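# Place the necklace in the jewelry box's long compartment

## Task

Get the whole necklace into the long compartment of the jewelry box so that it rests there on its own, not held in place by a gripper; then open the grippers and move them away from it.

## Robot and tools

Robot: two arms, left_arm and right_arm, share one scene frame. Its origin is at table-top height, midway between the arm bases and roughly 5 to 10 cm in from the near table edge. +x points out across the table, +z points up, and left_arm sits on the +y side. The names left and right are arm labels, not sides of a camera image. Printed hand positions can be somewhat wrong, more so when an arm reaches far.

Gripper: the fingers point along the gripper's own +z axis and close along its y axis. end_effector_position is the spot between the finger pads, about 1 cm short of the fingertips.

Row layout, used by execute_actions and move: one flat list of 16 numbers covering both arms, even when only one arm should move. The first 8 are left_arm: x, y, z in metres, then the quaternion qw, qx, qy, qz (w first), then opening. The last 8 are the same for right_arm. Position and quaternion are absolute targets in the scene frame, not offsets. opening runs from -1 (closed) to +1 (fully open, 0.093 m). A call is refused, and nothing is sent, if any target lies more than 0.6 m from that arm's last reported position along any axis of its gripper. To hold an orientation, repeat one fixed quaternion in every row, not the slightly drifted one read back. For an arm that should stay put, resend its last reported pose together with the opening it should keep.

execute_actions: actions is a list holding one item or none. An empty list only returns the current state. An item with rows (1 to 15 rows) and steps (1 to 15, default 15) runs that many control steps of 1/30 s each, one row per step, with the last row reused when rows run out. An item with only steps (up to 300) is a wait, counted from the previous result, so your reply time uses up part of it. pictures (true/false) chooses whether camera images come back; by default they do.

move: target is one 16-number row as above. speed is the top path speed in m/s, from 0.002 to 0.5, default 0.25; turning is capped at twice that value in rad/s. Each gripper follows a straight line toward its target, both arms ending at the same moment, over 0.5 to 10 s; anything longer stops at 10 s before arriving. Rotation takes the shorter way. The path ignores obstacles and the other arm, and a gripper can lag, wander, or overshoot the speed, especially with the arm close to straight. The opening is applied at the start. The result adds a move: line with the ending (done, off_target, moving, held, fault) and which limits applied, plus each gripper's distance from its target. limits=paced means the sent pose was clipped; limits=held means a check blocked some steps, after which the arm may jump faster than speed.

wait: seconds from 0 to 10; nothing new is sent. zoom_image: camera is cam_high, cam_low, cam_left_wrist or cam_right_wrist (each 504x504); region is [x0, y0, x1, y1] in pixels with (0, 0) at the top left, no larger than 504 by 504. finished_scene: give the current scene number; it ends and grades that scene and cannot be reversed.

Motion limits: each control step, the commanded pose is clipped to 70 mm and 16 degrees from the measured pose, and inverse kinematics favours position over orientation. Joint friction can leave a gripper up to about 31 mm from the command, so very small corrections may not move it. After an action ends, an arm only continues to its last clipped pose, so read the new pose and send the remainder. Joint ranges (rad), base to gripper: waist -2.618 to 3.054, shoulder 0 to 3.142, elbow 0 to 3.142, wrist pitch -1.571 to 1.571, wrist yaw -1.571 to 1.571, wrist roll -2.094 to 2.094.

Result lines: the state line gives each arm's pose; Hand target shows where the controller is currently driving each gripper; pose unreachable means a clearance check altered or blocked the named arm; HELD marks steps where part of your row was not sent; FAULT and OVER-TEMPERATURE FAULT report stops. grip_measured is the gripper motor position on the opening scale; it keeps heading to your number even after the pads touch something. The pads meet near -0.94, and each mm of object width adds about 0.0208; each gripper also has a fixed reading error of up to 0.02. Commanding further below the contact reading squeezes harder, up to roughly 50 to 62 N per pad (less for items under 5 mm thick). Keep sending the closing number to stay gripped. The final Joint positions value per arm is the opening in metres, floored at zero. Joint torques are raw drive outputs with offsets and noise, so treat them only as hints of load.

Motor heat: holding a load warms motors. MOTOR HOT appears from 75 C; at 90 C that arm halts for 10 s; at 100 C it goes limp and drops.

Cautions: a small outside tug on held parts or a push on loose objects may happen. Never let anything leave the table. Avoid drops, slips, slams and hard pushes; faster contact and targets set deeper past contact both hit harder. Keep the arms from striking or pressing each other. The bar under the bases and the plate behind it stand up to about 3 cm above the table and give no warning on contact. At the end, release the necklace so it rests alone in the compartment, then lift the grippers clear.

Each tool is called by a JSON object that holds its "fn" and its "kwargs".

## Session

{"fn": "execute_actions", "kwargs": {"actions": []}}

Scene clock: 0.00 s of 4800.00 s.
left_arm: end_effector_position=(+0.2696, +0.0842, +0.2306) grip_measured=+1.000 end_effector_quat_wxyz=(+0.052, +0.044, +0.981, -0.180) | right_arm: end_effector_position=(+0.3424, -0.2668, +0.1809) grip_measured=+1.000 end_effector_quat_wxyz=(-0.413, +0.715, -0.395, +0.402)
Joint positions: left_arm=[-0.569  1.715  1.798 -1.423  0.24  -0.482  0.093] | right_arm=[-0.258  1.005  0.508  0.126 -0.492 -1.989  0.093]
Joint velocities: left_arm=[-0.012  0.007 -0.012 -0.007 -0.066  0.037  0.   ] | right_arm=[-0.017 -0.007  0.002 -0.051  0.022 -0.051  0.   ]
Joint torques (N m, as the arm reports them, + toward a larger angle): no reading
Motor temperatures (°C, as the motors report them): left_arm=[25 42 32 31 27 25] | right_arm=[27 29 36 37 28 27]
Hand target (left_arm): +0.270, +0.084, +0.231; +0.052, +0.044, +0.981, -0.180
Hand target (right_arm): +0.342, -0.267, +0.181; -0.413, +0.715, -0.395, +0.402

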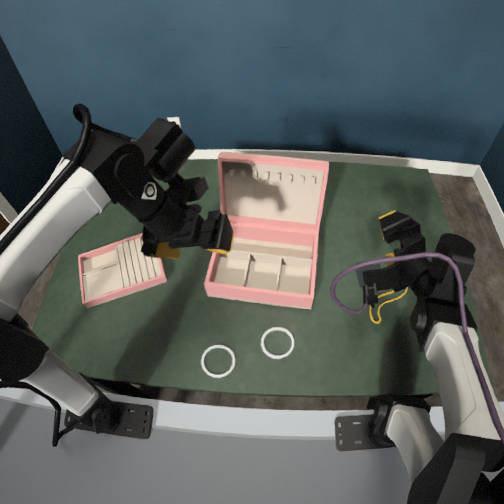

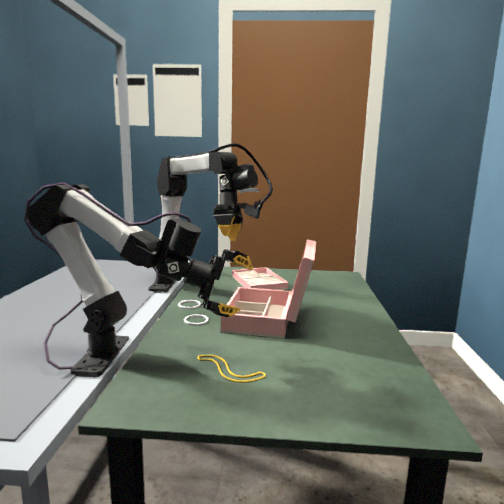

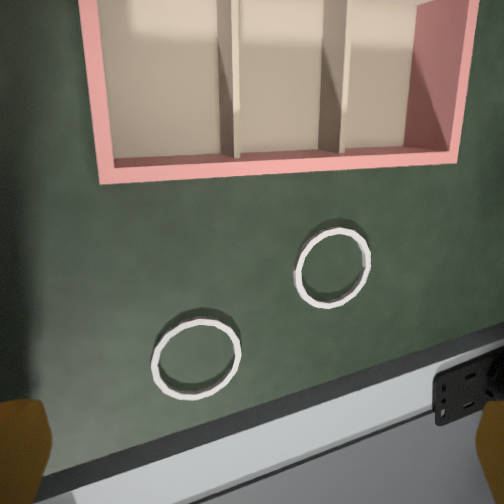

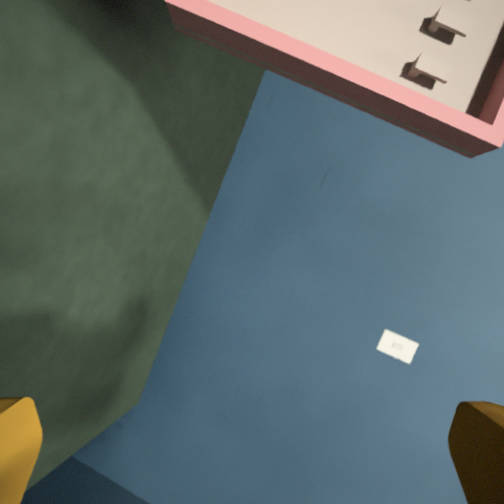

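{"fn": "move", "kwargs": {"target": [0.25,0.3,0.25,0.052,0.044,0.981,-0.18,1,0.27,-0.30,0.13,0,0,1,0,-0.6], "speed": 0.25}}

Scene clock: 10.87 s of 4800.00 s.
left_arm: end_effector_position=(+0.2566, +0.3026, +0.2511) grip_measured=+1.000 end_effector_quat_wxyz=(+0.146, +0.024, +0.977, -0.156) | right_arm: end_effector_position=(+0.2719, -0.2975, +0.1282) grip_measured=-0.598 end_effector_quat_wxyz=(+0.011, -0.005, +1.000, -0.007)
Joint positions: left_arm=[ 0.183  1.438  1.634 -1.558  0.327  0.226  0.093] | right_arm=[-0.137  1.537  1.307 -1.314 -0.023 -0.107  0.016]
Joint velocities: left_arm=[ 0.007 -0.007  0.007 -0.022  0.037  0.037  0.   ] | right_arm=[ 0.002 -0.002 -0.012 -0.066 -0.022 -0.066 -0.001]
Joint torques (N m, as the arm reports them, + toward a larger angle): left_arm=[ 0.94 -6.24  4.2   0.64  0.28  0.19] | right_arm=[-1.34 -5.57  8.88  0.26 -0.13  0.11]
Motor temperatures (°C, as the motors report them): left_arm=[25 43 33 31 27 25] | right_arm=[27 29 39 39 28 27]
Hand target (left_arm): +0.251, +0.302, +0.250; +0.144, +0.025, +0.976, -0.160
Hand target (right_arm): +0.272, -0.300, +0.129; +0.002, +0.009, +1.000, -0.001
Off the commanded pose (left_arm): 0.007 m, 11 deg.
Off the commanded pose (right_arm): 0.004 m, 2 deg.
joint sent to its limit (left arm) — the command would take joint 4 (wrist pitch) past its lower limit, so that joint was sent only as far as its limit.
After step 90, 2.70 s passed at rest.
move: off_target (left_arm)

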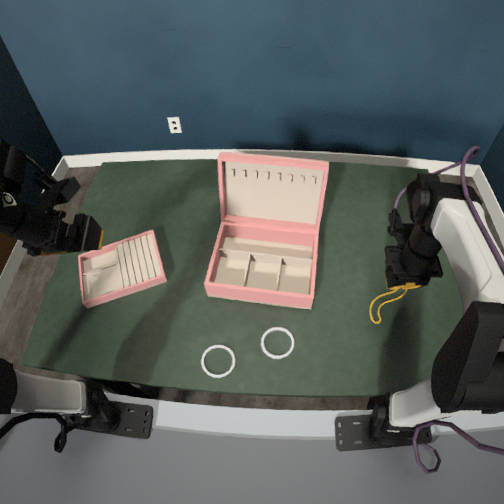

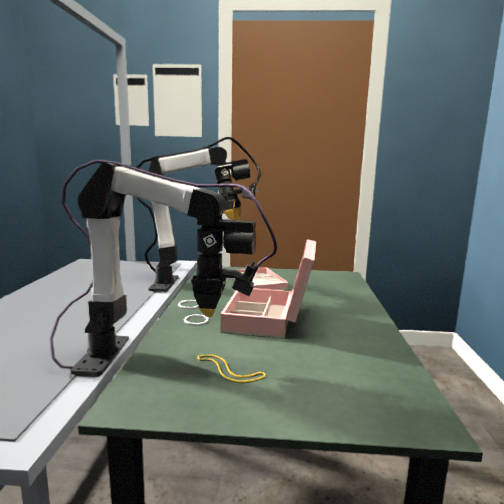

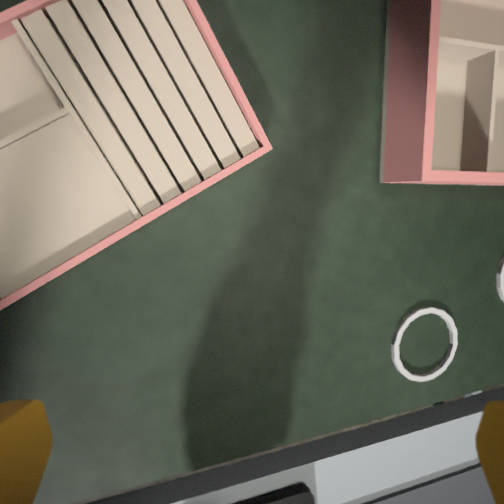

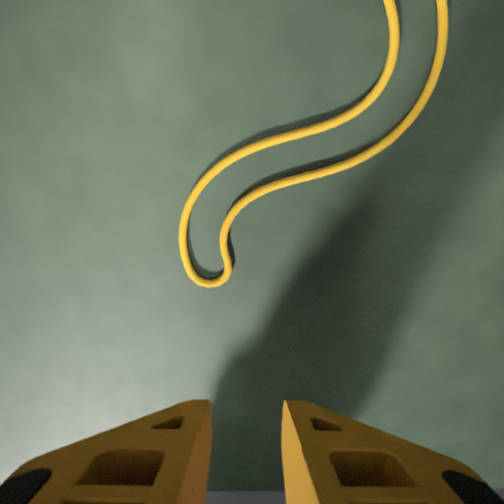

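{"fn": "move", "kwargs": {"target": [0.25,0.3,0.25,0.146,0.024,0.977,-0.156,1,0.272,-0.266,0.03,0,0,1,0,-0.65], "speed": 0.1}}

Scene clock: 18.93 s of 4800.00 s.
left_arm: end_effector_position=(+0.2566, +0.3026, +0.2511) grip_measured=+1.000 end_effector_quat_wxyz=(+0.146, +0.025, +0.977, -0.156) | right_arm: end_effector_position=(+0.2720, -0.2697, +0.0375) grip_measured=-0.648 end_effector_quat_wxyz=(+0.004, -0.000, +1.000, -0.003)
Joint positions: left_arm=[ 0.183  1.438  1.634 -1.558  0.327  0.228  0.093] | right_arm=[-0.026  1.607  1.014 -0.963 -0.027  0.013  0.014]
Joint velocities: left_arm=[ 0.012 -0.007 -0.007  0.051 -0.022  0.037  0.   ] | right_arm=[-0.012 -0.017 -0.012  0.066 -0.007 -0.007  0.   ]
Joint torques (N m, as the arm reports them, + toward a larger angle): left_arm=[ 0.01 -6.79  3.84  0.69  0.2   0.05] | right_arm=[ 0.7  -6.1   5.76  0.51 -0.12  0.13]
Motor temperatures (°C, as the motors report them): left_arm=[25 43 33 31 27 25] | right_arm=[27 30 40 37 28 27]
Hand target (left_arm): +0.250, +0.300, +0.250; +0.146, +0.024, +0.977, -0.156
Hand target (right_arm): +0.271, -0.266, +0.030; -0.001, +0.000, +1.000, +0.001
Off the commanded pose (left_arm): 0.007 m, 0 deg.
Off the commanded pose (right_arm): 0.008 m, 1 deg.
After step 90, 3.47 s passed at rest.
move: done

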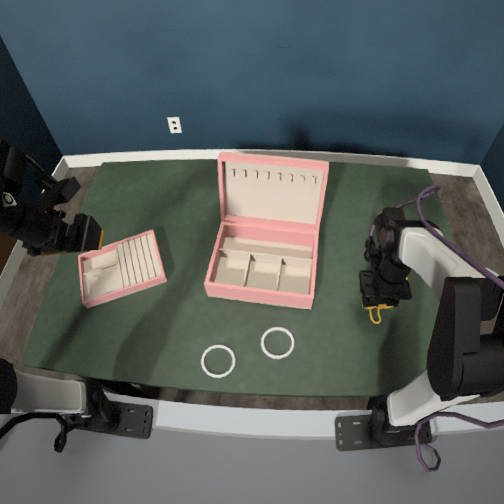

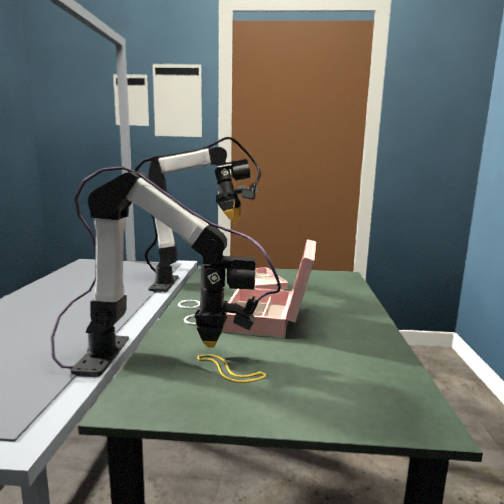

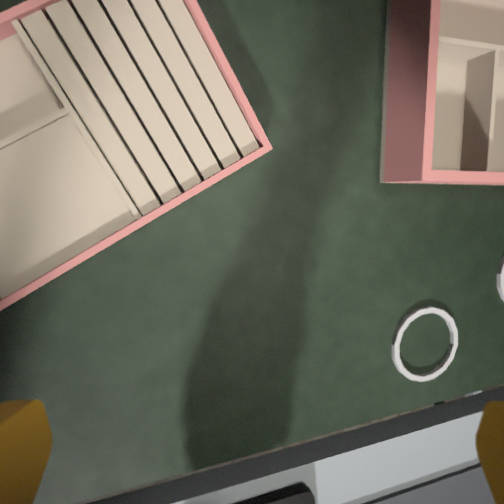

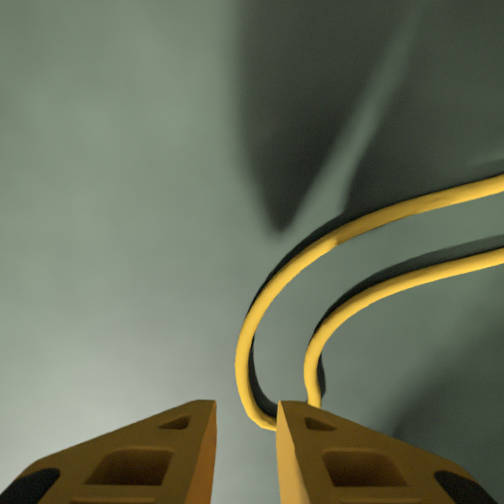

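{"fn": "move", "kwargs": {"target": [0.25,0.3,0.25,0.146,0.024,0.977,-0.156,1,0.277,-0.267,-0.012,0,0,1,0,-0.65], "speed": 0.04}}

Scene clock: 25.67 s of 4800.00 s.
left_arm: end_effector_position=(+0.2566, +0.3026, +0.2511) grip_measured=+1.000 end_effector_quat_wxyz=(+0.146, +0.025, +0.977, -0.156) | right_arm: end_effector_position=(+0.2751, -0.2706, +0.0100) grip_measured=-0.648 end_effector_quat_wxyz=(+0.003, -0.000, +1.000, -0.003)
Joint positions: left_arm=[ 0.183  1.438  1.634 -1.558  0.327  0.228  0.093] | right_arm=[-0.026  1.665  0.958 -0.851 -0.027  0.014  0.014]
Joint velocities: left_arm=[ 0.002  0.002 -0.012  0.037 -0.007 -0.051  0.   ] | right_arm=[-0.022 -0.002 -0.007  0.022  0.095 -0.007 -0.001]
Joint torques (N m, as the arm reports them, + toward a larger angle): left_arm=[-0.07 -6.76  3.83  0.68  0.19  0.05] | right_arm=[ 0.73 -3.8   3.52  1.07 -0.11  0.1 ]
Motor temperatures (°C, as the motors report them): left_arm=[25 44 33 31 27 25] | right_arm=[27 30 40 37 28 27]
Hand target (left_arm): +0.250, +0.300, +0.250; +0.146, +0.024, +0.977, -0.156
Hand target (right_arm): +0.275, -0.267, -0.010; -0.001, -0.000, +1.000, -0.000
Off the commanded pose (left_arm): 0.007 m, 0 deg.
Off the commanded pose (right_arm): 0.022 m, 0 deg.
After step 90, 2.27 s passed at rest.
move: off_target (right_arm)

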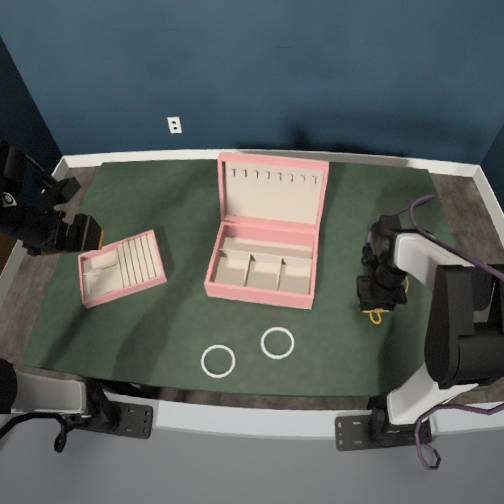

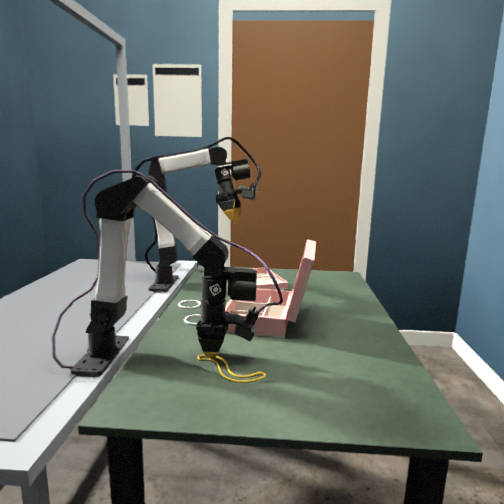

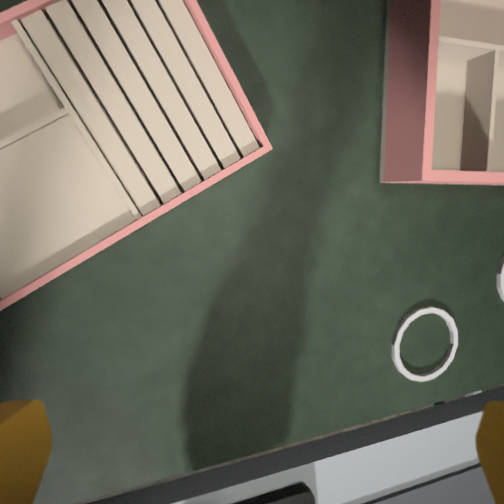

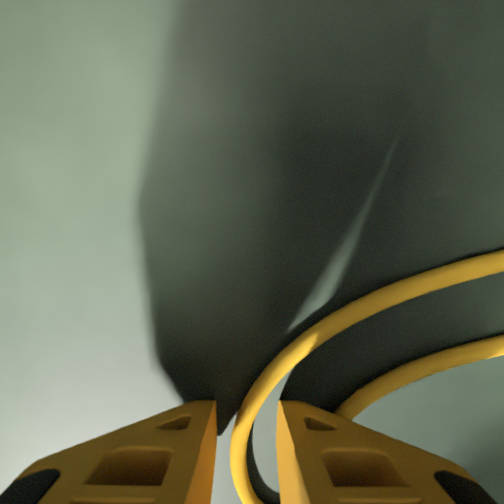

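{"fn": "move", "kwargs": {"target": [0.25,0.3,0.25,0.146,0.024,0.977,-0.156,1,0.277,-0.267,-0.010,0,0,1,0,-1], "speed": 0.02}}

{"fn": "move", "kwargs": {"target": [0.25,0.3,0.25,0.146,0.024,0.977,-0.156,1,0.282,-0.267,0.035,0,0,1,0,-1], "speed": 0.02}}

Scene clock: 31.37 s of 4800.00 s.
left_arm: end_effector_position=(+0.2566, +0.3026, +0.2511) grip_measured=+1.000 end_effector_quat_wxyz=(+0.146, +0.025, +0.977, -0.156) | right_arm: end_effector_position=(+0.2753, -0.2685, +0.0100) grip_measured=-0.974 end_effector_quat_wxyz=(+0.003, -0.000, +1.000, +0.002)
Joint positions: left_arm=[ 0.183  1.438  1.634 -1.558  0.327  0.228  0.093] | right_arm=[-0.025  1.665  0.958 -0.85  -0.038  0.015  0.   ]
Joint velocities: left_arm=[-0.012  0.002  0.012  0.037  0.007 -0.037  0.   ] | right_arm=[ 0.012 -0.002 -0.007 -0.066 -0.066 -0.066  0.   ]
Joint torques (N m, as the arm reports them, + toward a larger angle): left_arm=[-0.03 -6.74  3.8   0.68  0.2   0.04] | right_arm=[ 0.63 -3.98  3.82  1.    0.01  0.11]
Motor temperatures (°C, as the motors report them): left_arm=[25 44 33 31 27 25] | right_arm=[27 30 40 37 28 27]
Hand target (left_arm): +0.250, +0.300, +0.250; +0.146, +0.024, +0.977, -0.156
Hand target (right_arm): +0.276, -0.267, -0.008; -0.001, +0.000, +1.000, +0.000
Off the commanded pose (left_arm): 0.007 m, 0 deg.
Off the commanded pose (right_arm): 0.020 m, 0 deg.
After step 90, 1.47 s passed at rest.
move: off_target (right_arm)

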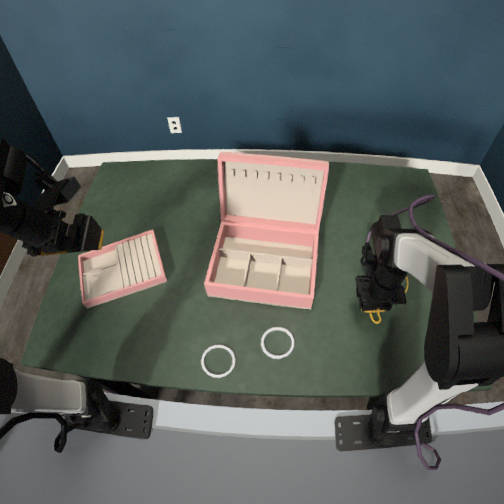

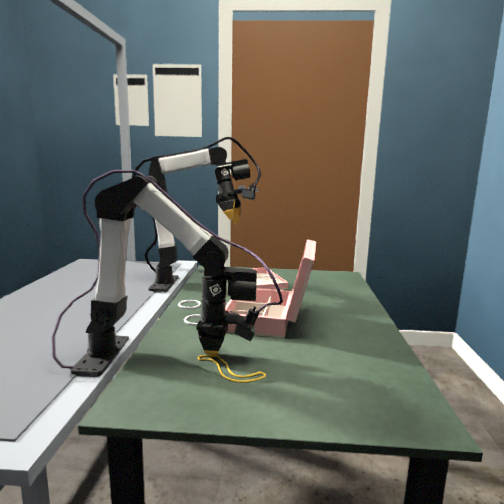

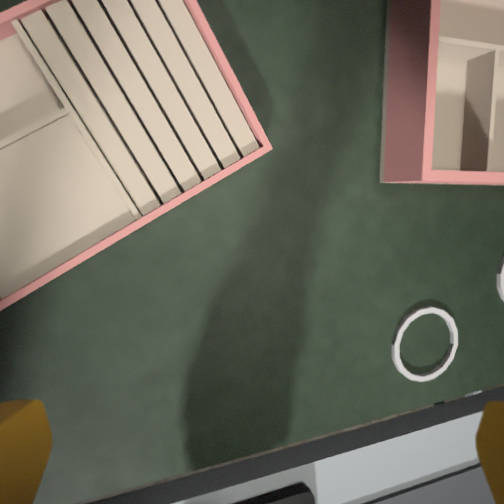

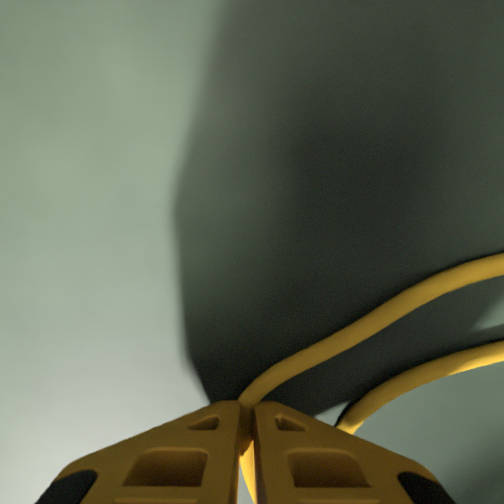

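Scene clock: 32.90 s of 4800.00 s.
left_arm: end_effector_position=(+0.2566, +0.3026, +0.2511) grip_measured=+1.000 end_effector_quat_wxyz=(+0.146, +0.025, +0.977, -0.156) | right_arm: end_effector_position=(+0.2807, -0.2678, +0.0274) grip_measured=-0.974 end_effector_quat_wxyz=(-0.003, +0.000, +1.000, +0.002)
Joint positions: left_arm=[ 0.183  1.438  1.634 -1.558  0.327  0.228  0.093] | right_arm=[-0.025  1.665  1.034 -0.938 -0.039  0.015  0.   ]
Joint velocities: left_arm=[ 0.012  0.007  0.002 -0.037 -0.007 -0.007  0.   ] | right_arm=[-0.017  0.007 -0.007 -0.037 -0.007  0.022  0.   ]
Joint torques (N m, as the arm reports them, + toward a larger angle): left_arm=[ 0.03 -6.78  3.85  0.69  0.19  0.04] | right_arm=[ 0.33 -8.72  8.27  0.2   0.01  0.05]
Motor temperatures (°C, as the motors report them): left_arm=[25 44 33 31 27 25] | right_arm=[27 31 40 37 28 27]
Hand target (left_arm): +0.250, +0.300, +0.250; +0.146, +0.024, +0.977, -0.156
Hand target (right_arm): +0.282, -0.267, +0.035; +0.000, +0.000, +1.000, +0.000
Off the commanded pose (left_arm): 0.007 m, 0 deg.
Off the commanded pose (right_arm): 0.008 m, 0 deg.
move: done

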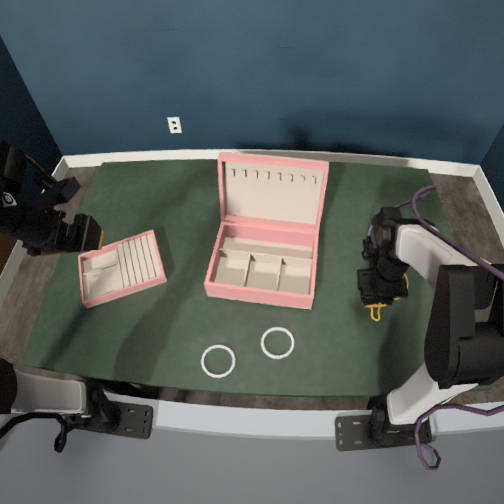

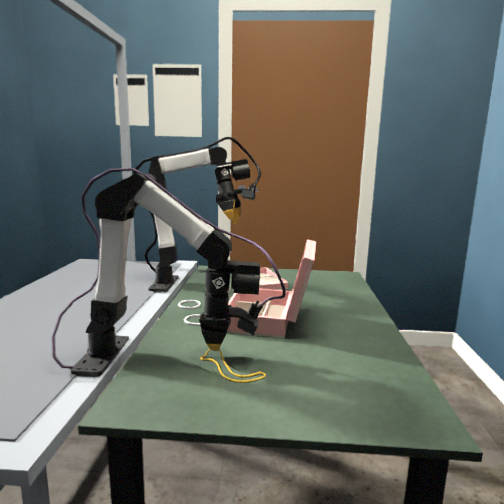

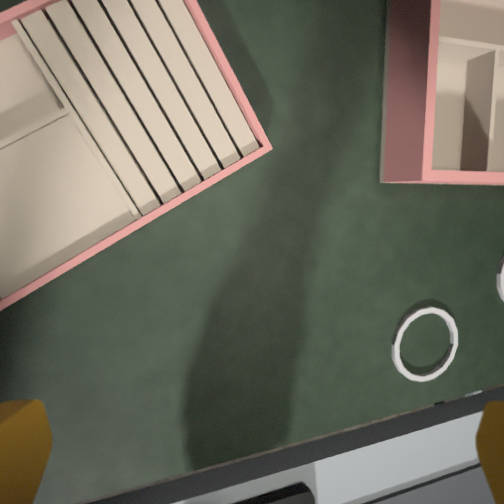

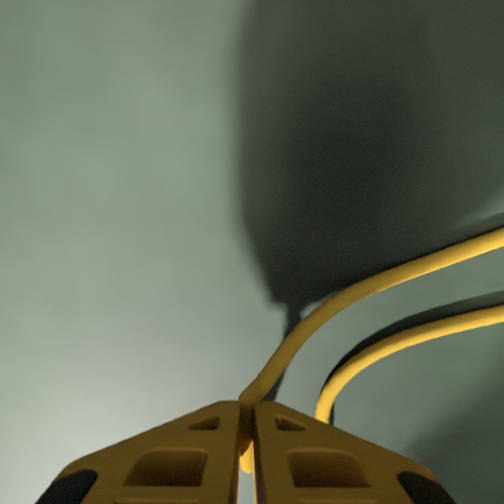

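{"fn": "move", "kwargs": {"target": [0.25,0.3,0.25,0.146,0.024,0.977,-0.156,1,0.36,-0.2,0.35,0.242,-0.664,0.664,-0.242,-1], "speed": 0.12}}

{"fn": "move", "kwargs": {"target": [0.25,0.3,0.25,0.146,0.024,0.977,-0.156,1,0.42,-0.02,0.34,0.3,-0.645,0.645,-0.27,-1], "speed": 0.1}}

{"fn": "zoom_image", "kwargs": {"camera": "cam_low", "region": [210, 170, 350, 350]}}

{"fn": "zoom_image", "kwargs": {"camera": "cam_high", "region": [190, 130, 340, 310]}}

Scene clock: 48.50 s of 4800.00 s.
left_arm: end_effector_position=(+0.2566, +0.3026, +0.2511) grip_measured=+1.000 end_effector_quat_wxyz=(+0.146, +0.025, +0.977, -0.156) | right_arm: end_effector_position=(+0.3584, -0.2011, +0.3519) grip_measured=-0.974 end_effector_quat_wxyz=(-0.248, +0.662, -0.665, +0.242)
Joint positions: left_arm=[ 0.183  1.438  1.634 -1.558  0.327  0.228  0.093] | right_arm=[ 0.205  1.56   2.063 -1.367  0.128 -1.356  0.   ]
Joint velocities: left_arm=[-0.012 -0.002  0.007  0.051  0.037  0.007  0.   ] | right_arm=[-0.017 -0.002  0.002 -0.022 -0.022 -0.007  0.   ]
Joint torques (N m, as the arm reports them, + toward a larger angle): left_arm=[-0.03 -6.81  3.73  0.67  0.18  0.05] | right_arm=[-0.29 -5.34  8.34  1.44 -0.07 -0.01]
Motor temperatures (°C, as the motors report them): left_arm=[25 44 34 31 27 25] | right_arm=[27 33 42 36 28 27]
Hand target (left_arm): +0.250, +0.300, +0.250; +0.146, +0.024, +0.977, -0.156
Hand target (right_arm): +0.360, -0.200, +0.351; -0.245, +0.667, -0.662, +0.238
Off the commanded pose (left_arm): 0.007 m, 0 deg.
Off the commanded pose (right_arm): 0.003 m, 1 deg.
After step 90, 5.00 s passed at rest.
move: done

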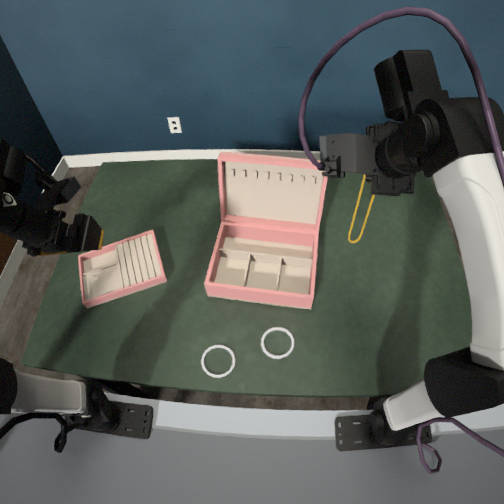

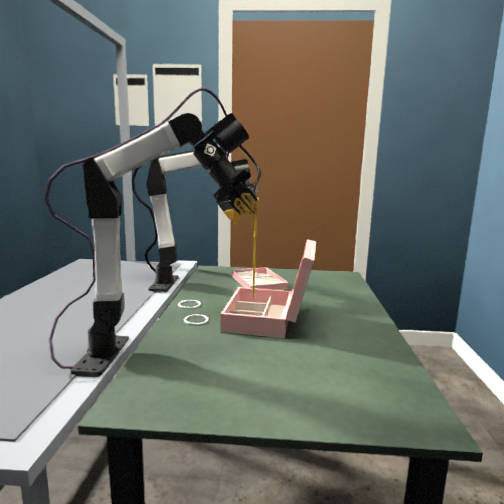

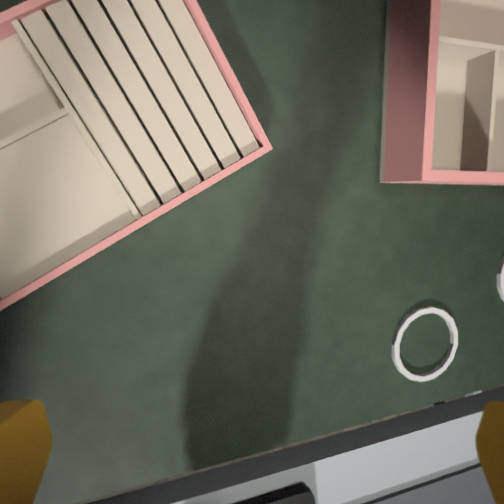

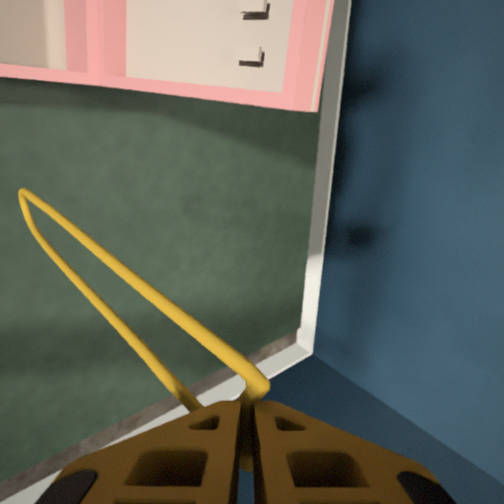

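Scene clock: 50.73 s of 4800.00 s.
left_arm: end_effector_position=(+0.2566, +0.3026, +0.2511) grip_measured=+1.000 end_effector_quat_wxyz=(+0.146, +0.025, +0.977, -0.156) | right_arm: end_effector_position=(+0.4230, -0.0187, +0.3409) grip_measured=-0.974 end_effector_quat_wxyz=(-0.309, +0.650, -0.642, +0.264)
Joint positions: left_arm=[ 0.183  1.438  1.634 -1.558  0.327  0.228  0.093] | right_arm=[ 0.635  2.082  2.645 -1.37   0.411 -1.059  0.   ]
Joint velocities: left_arm=[ 0.007 -0.017 -0.002 -0.007 -0.037  0.007  0.   ] | right_arm=[-0.007  0.046  0.168 -0.11  -0.037 -0.037  0.   ]
Joint torques (N m, as the arm reports them, + toward a larger angle): left_arm=[-0.01 -6.82  3.81  0.69  0.19  0.03] | right_arm=[  0.43 -10.3    8.1    1.48   0.33   0.19]
Motor temperatures (°C, as the motors report them): left_arm=[25 44 34 31 27 25] | right_arm=[27 33 42 37 28 27]
Hand target (left_arm): +0.250, +0.300, +0.250; +0.146, +0.024, +0.977, -0.156
Hand target (right_arm): +0.420, -0.020, +0.341; -0.303, +0.647, -0.646, +0.268
Off the commanded pose (left_arm): 0.007 m, 0 deg.
Off the commanded pose (right_arm): 0.003 m, 1 deg.
move: done

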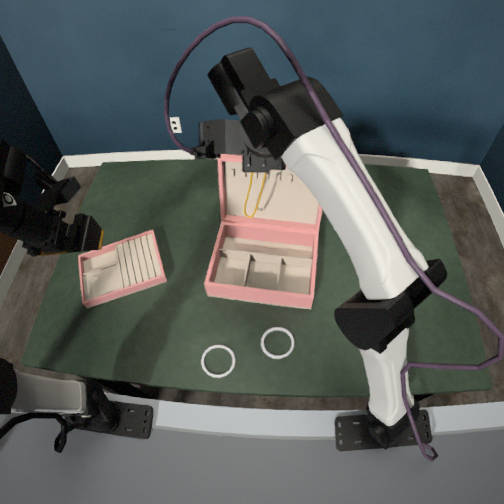

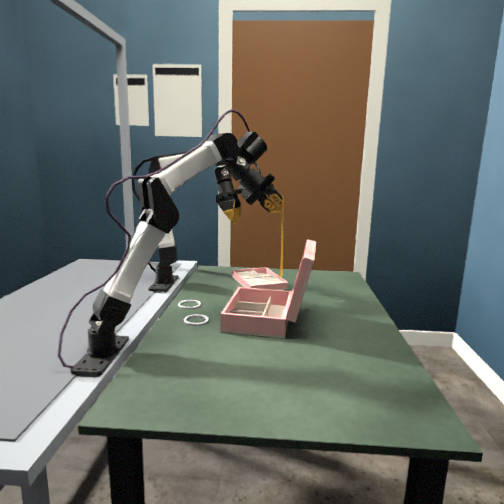

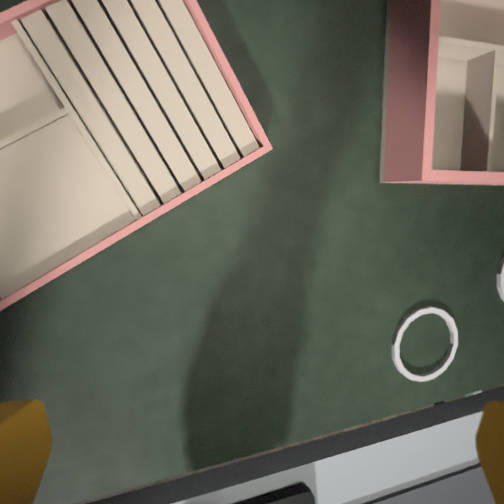

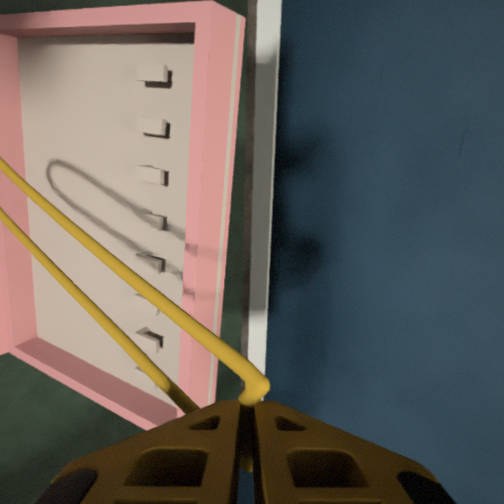

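Region (210, 170, 350, 350) of cam_low's 504x504 image, scaled by 2.800, with more detail than that image has.

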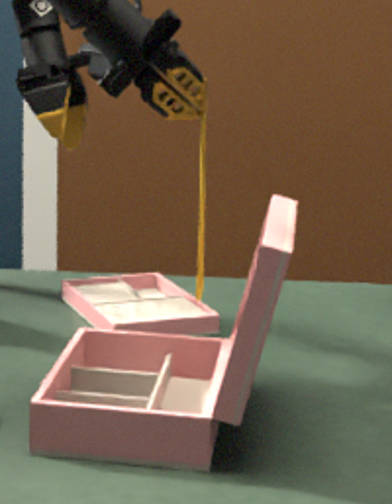

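Region (190, 130, 340, 310) of cam_high's 504x504 image, scaled by 2.800, with more detail than that image has.

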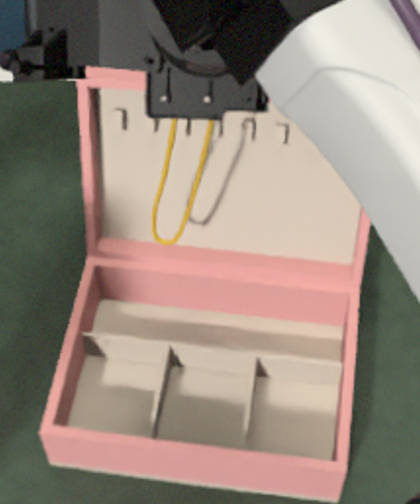

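{"fn": "execute_actions", "kwargs": {"actions": []}}

Scene clock: 65.33 s of 4800.00 s.
left_arm: end_effector_position=(+0.2566, +0.3026, +0.2511) grip_measured=+1.000 end_effector_quat_wxyz=(+0.146, +0.025, +0.977, -0.156) | right_arm: end_effector_position=(+0.4210, -0.0212, +0.3414) grip_measured=-0.974 end_effector_quat_wxyz=(-0.305, +0.649, -0.644, +0.265)
Joint positions: left_arm=[ 0.183  1.438  1.634 -1.558  0.327  0.228  0.093] | right_arm=[ 0.635  2.083  2.656 -1.388  0.415 -1.056  0.   ]
Joint velocities: left_arm=[ 0.007  0.007 -0.002 -0.007  0.022  0.007  0.   ] | right_arm=[-0.012 -0.007  0.012 -0.051  0.007 -0.037  0.   ]
Joint torques (N m, as the arm reports them, + toward a larger angle): left_arm=[ 0.01 -6.78  3.85  0.69  0.2   0.04] | right_arm=[  0.41 -10.15   8.     1.47   0.29   0.14]
Motor temperatures (°C, as the motors report them): left_arm=[25 44 34 31 27 25] | right_arm=[27 36 43 38 28 27]
Hand target (left_arm): +0.250, +0.300, +0.250; +0.146, +0.024, +0.977, -0.156
Hand target (right_arm): +0.420, -0.020, +0.341; -0.303, +0.647, -0.646, +0.268
Off the commanded pose (left_arm): 0.007 m, 0 deg.
Off the commanded pose (right_arm): 0.002 m, 1 deg.
Steps of this call (steps 1 to 438: nothing new was sent). Readings (end_effector_position):
1: left_arm (+0.2566, +0.3026, +0.2511) | right_arm (+0.4228, -0.0191, +0.3414)
2: left_arm (+0.2566, +0.3026, +0.2511) | right_arm (+0.4225, -0.0195, +0.3419)
4: left_arm (+0.2566, +0.3026, +0.2511) | right_arm (+0.4220, -0.0200, +0.3425)
8: left_arm (+0.2566, +0.3026, +0.2511) | right_arm (+0.4214, -0.0207, +0.3419)
438: the state above

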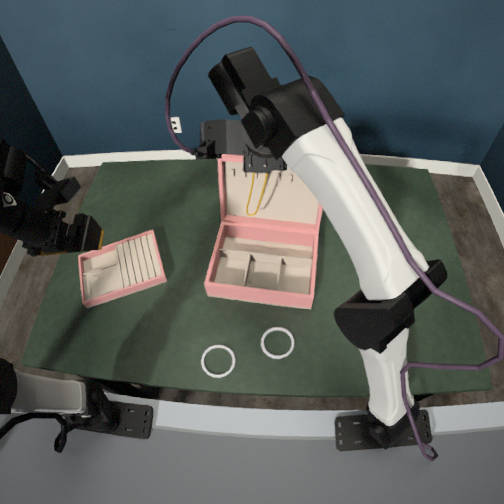

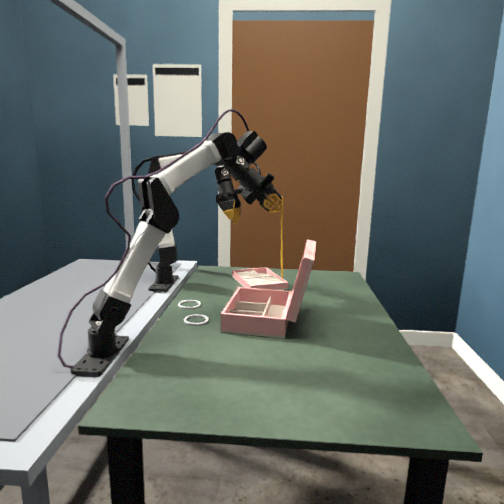

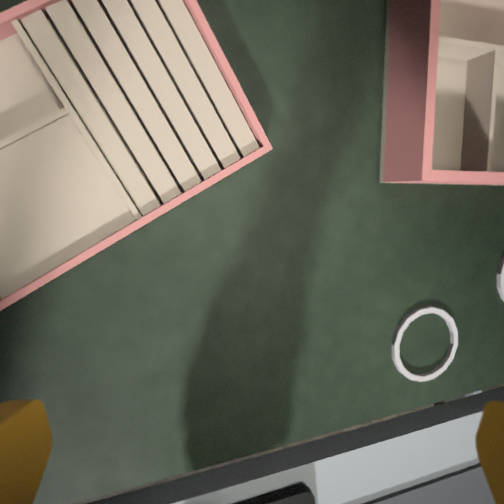

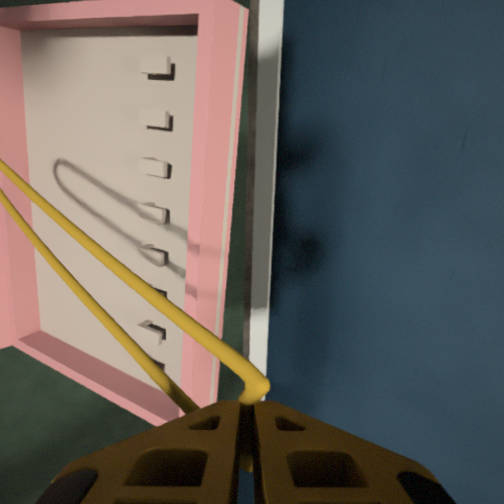

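{"fn": "move", "kwargs": {"target": [0.25,0.3,0.25,0.146,0.024,0.977,-0.156,1,0.41,0.01,0.30,0.3,-0.645,0.645,-0.27,-1], "speed": 0.03}}

{"fn": "zoom_image", "kwargs": {"camera": "cam_low", "region": [210,170,350,350]}}

{"fn": "zoom_image", "kwargs": {"camera": "cam_high", "region": [190,130,340,310]}}

Scene clock: 84.67 s of 4800.00 s.
left_arm: end_effector_position=(+0.2566, +0.3026, +0.2511) grip_measured=+1.000 end_effector_quat_wxyz=(+0.146, +0.025, +0.977, -0.156) | right_arm: end_effector_position=(+0.4129, +0.0093, +0.2847) grip_measured=-0.974 end_effector_quat_wxyz=(-0.278, +0.659, -0.647, +0.265)
Joint positions: left_arm=[ 0.183  1.438  1.634 -1.558  0.327  0.228  0.093] | right_arm=[ 0.714  2.013  2.309 -1.197  0.471 -0.988  0.   ]
Joint velocities: left_arm=[-0.007 -0.017 -0.007 -0.022 -0.037 -0.007  0.   ] | right_arm=[-0.012 -0.022 -0.017  0.139 -0.007  0.007  0.   ]
Joint torques (N m, as the arm reports them, + toward a larger angle): left_arm=[ 0.01 -6.76  3.8   0.67  0.2   0.04] | right_arm=[  0.77 -14.07   6.11   1.65   0.37   0.12]
Motor temperatures (°C, as the motors report them): left_arm=[25 44 33 31 27 25] | right_arm=[27 39 43 39 28 27]
Hand target (left_arm): +0.250, +0.300, +0.250; +0.146, +0.024, +0.977, -0.156
Hand target (right_arm): +0.410, +0.010, +0.300; -0.300, +0.647, -0.647, +0.270
Off the commanded pose (left_arm): 0.007 m, 0 deg.
Off the commanded pose (right_arm): 0.016 m, 3 deg.
move: off_target (right_arm)

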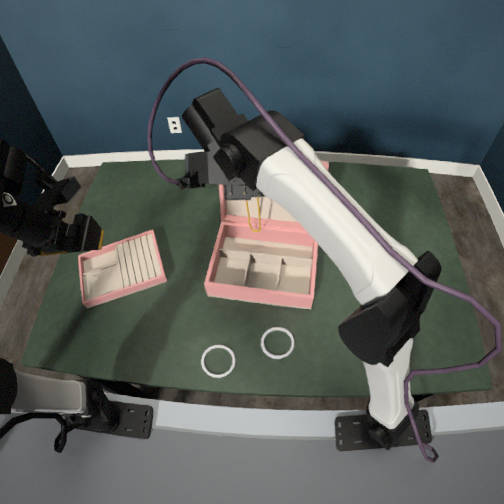

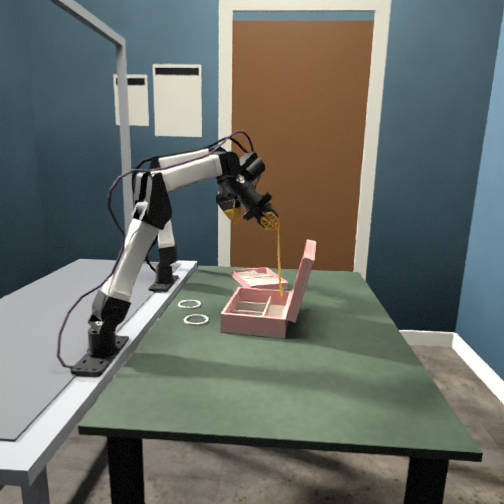

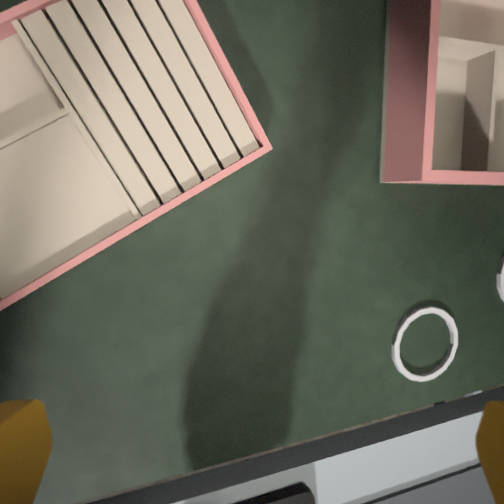

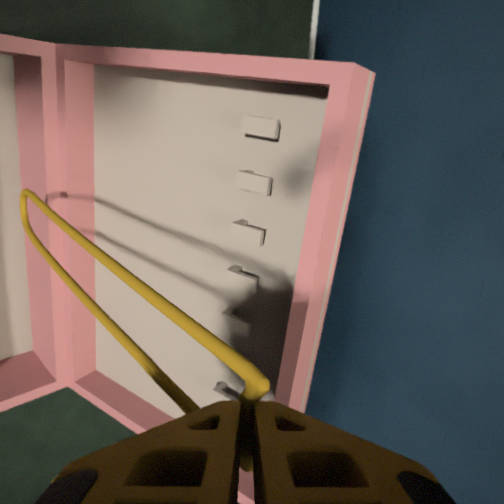

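Region (210, 170, 350, 350) of cam_low's 504x504 image, scaled by 2.800, with more detail than that image has.

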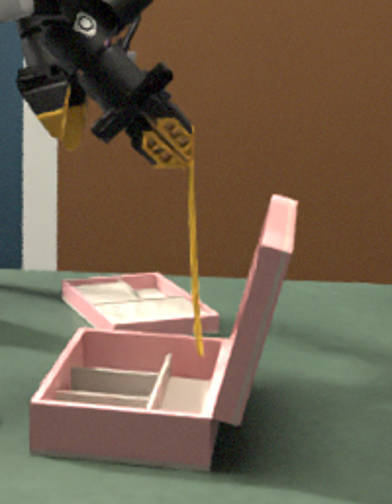

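Region (190, 130, 340, 310) of cam_high's 504x504 image, scaled by 2.800, with more detail than that image has.

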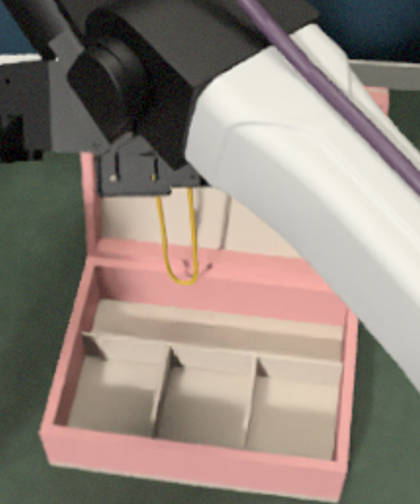

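{"fn": "move", "kwargs": {"target": [0.25,0.3,0.25,0.146,0.024,0.977,-0.156,1,0.39,0.01,0.295,0.3,-0.645,0.645,-0.27,-1], "speed": 0.03}}

{"fn": "zoom_image", "kwargs": {"camera": "cam_low", "region": [210,170,350,350]}}

{"fn": "zoom_image", "kwargs": {"camera": "cam_high", "region": [190,130,340,310]}}

Scene clock: 90.37 s of 4800.00 s.
left_arm: end_effector_position=(+0.2566, +0.3026, +0.2511) grip_measured=+1.000 end_effector_quat_wxyz=(+0.146, +0.025, +0.977, -0.156) | right_arm: end_effector_position=(+0.3926, +0.0092, +0.2822) grip_measured=-0.974 end_effector_quat_wxyz=(-0.280, +0.658, -0.646, +0.266)
Joint positions: left_arm=[ 0.183  1.438  1.634 -1.558  0.327  0.228  0.093] | right_arm=[ 0.751  1.928  2.172 -1.156  0.495 -0.957  0.   ]
Joint velocities: left_arm=[-0.002 -0.002  0.002  0.022 -0.066 -0.022  0.   ] | right_arm=[ 0.007 -0.007 -0.032 -0.022 -0.007 -0.022  0.   ]
Joint torques (N m, as the arm reports them, + toward a larger angle): left_arm=[ 0.   -6.78  3.84  0.68  0.18  0.04] | right_arm=[  0.68 -13.36   6.35   1.64   0.39   0.14]
Motor temperatures (°C, as the motors report them): left_arm=[25 44 33 31 27 25] | right_arm=[27 42 43 39 28 27]
Hand target (left_arm): +0.250, +0.300, +0.250; +0.146, +0.024, +0.977, -0.156
Hand target (right_arm): +0.390, +0.010, +0.295; -0.300, +0.647, -0.647, +0.270
Off the commanded pose (left_arm): 0.007 m, 0 deg.
Off the commanded pose (right_arm): 0.013 m, 3 deg.
move: off_target (right_arm)

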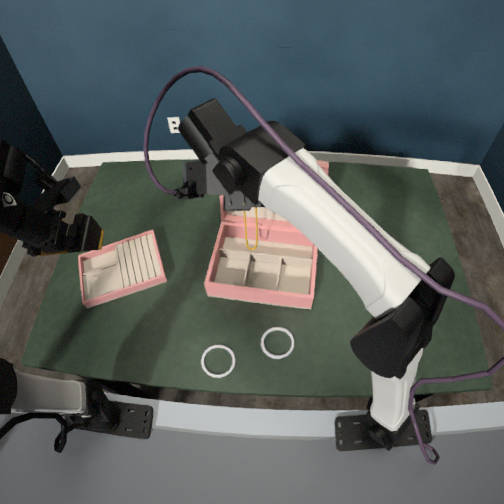

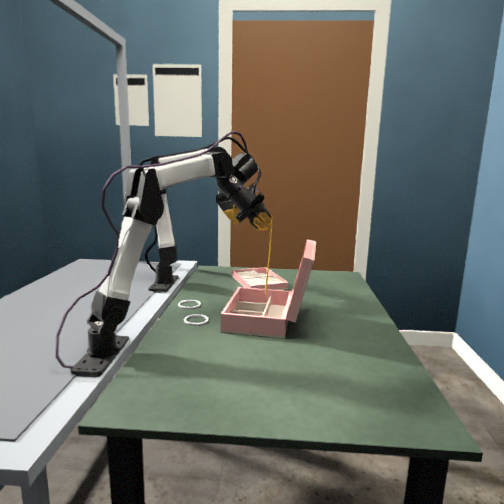

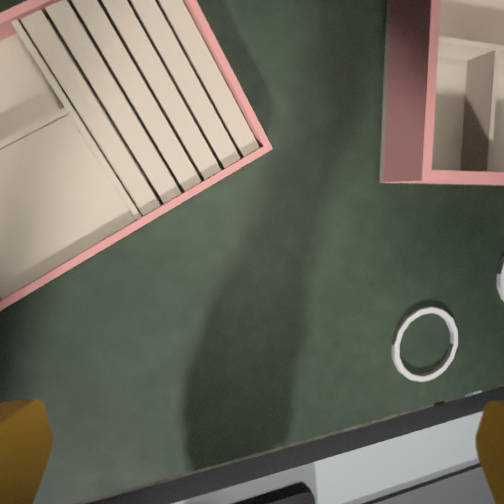

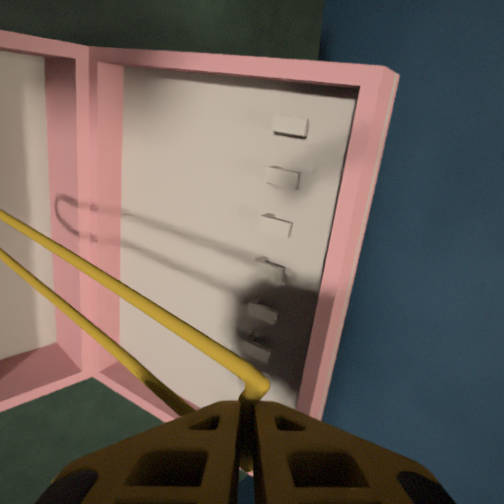

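Region (210, 170, 350, 350) of cam_low's 504x504 image, scaled by 2.800, with more detail than that image has.

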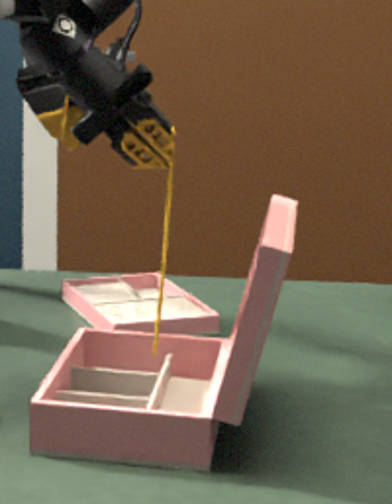

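Region (190, 130, 340, 310) of cam_high's 504x504 image, scaled by 2.800, with more detail than that image has.

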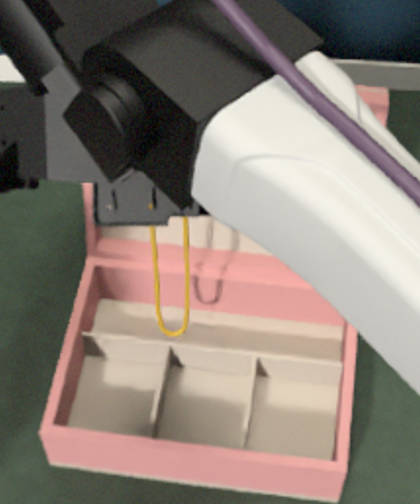

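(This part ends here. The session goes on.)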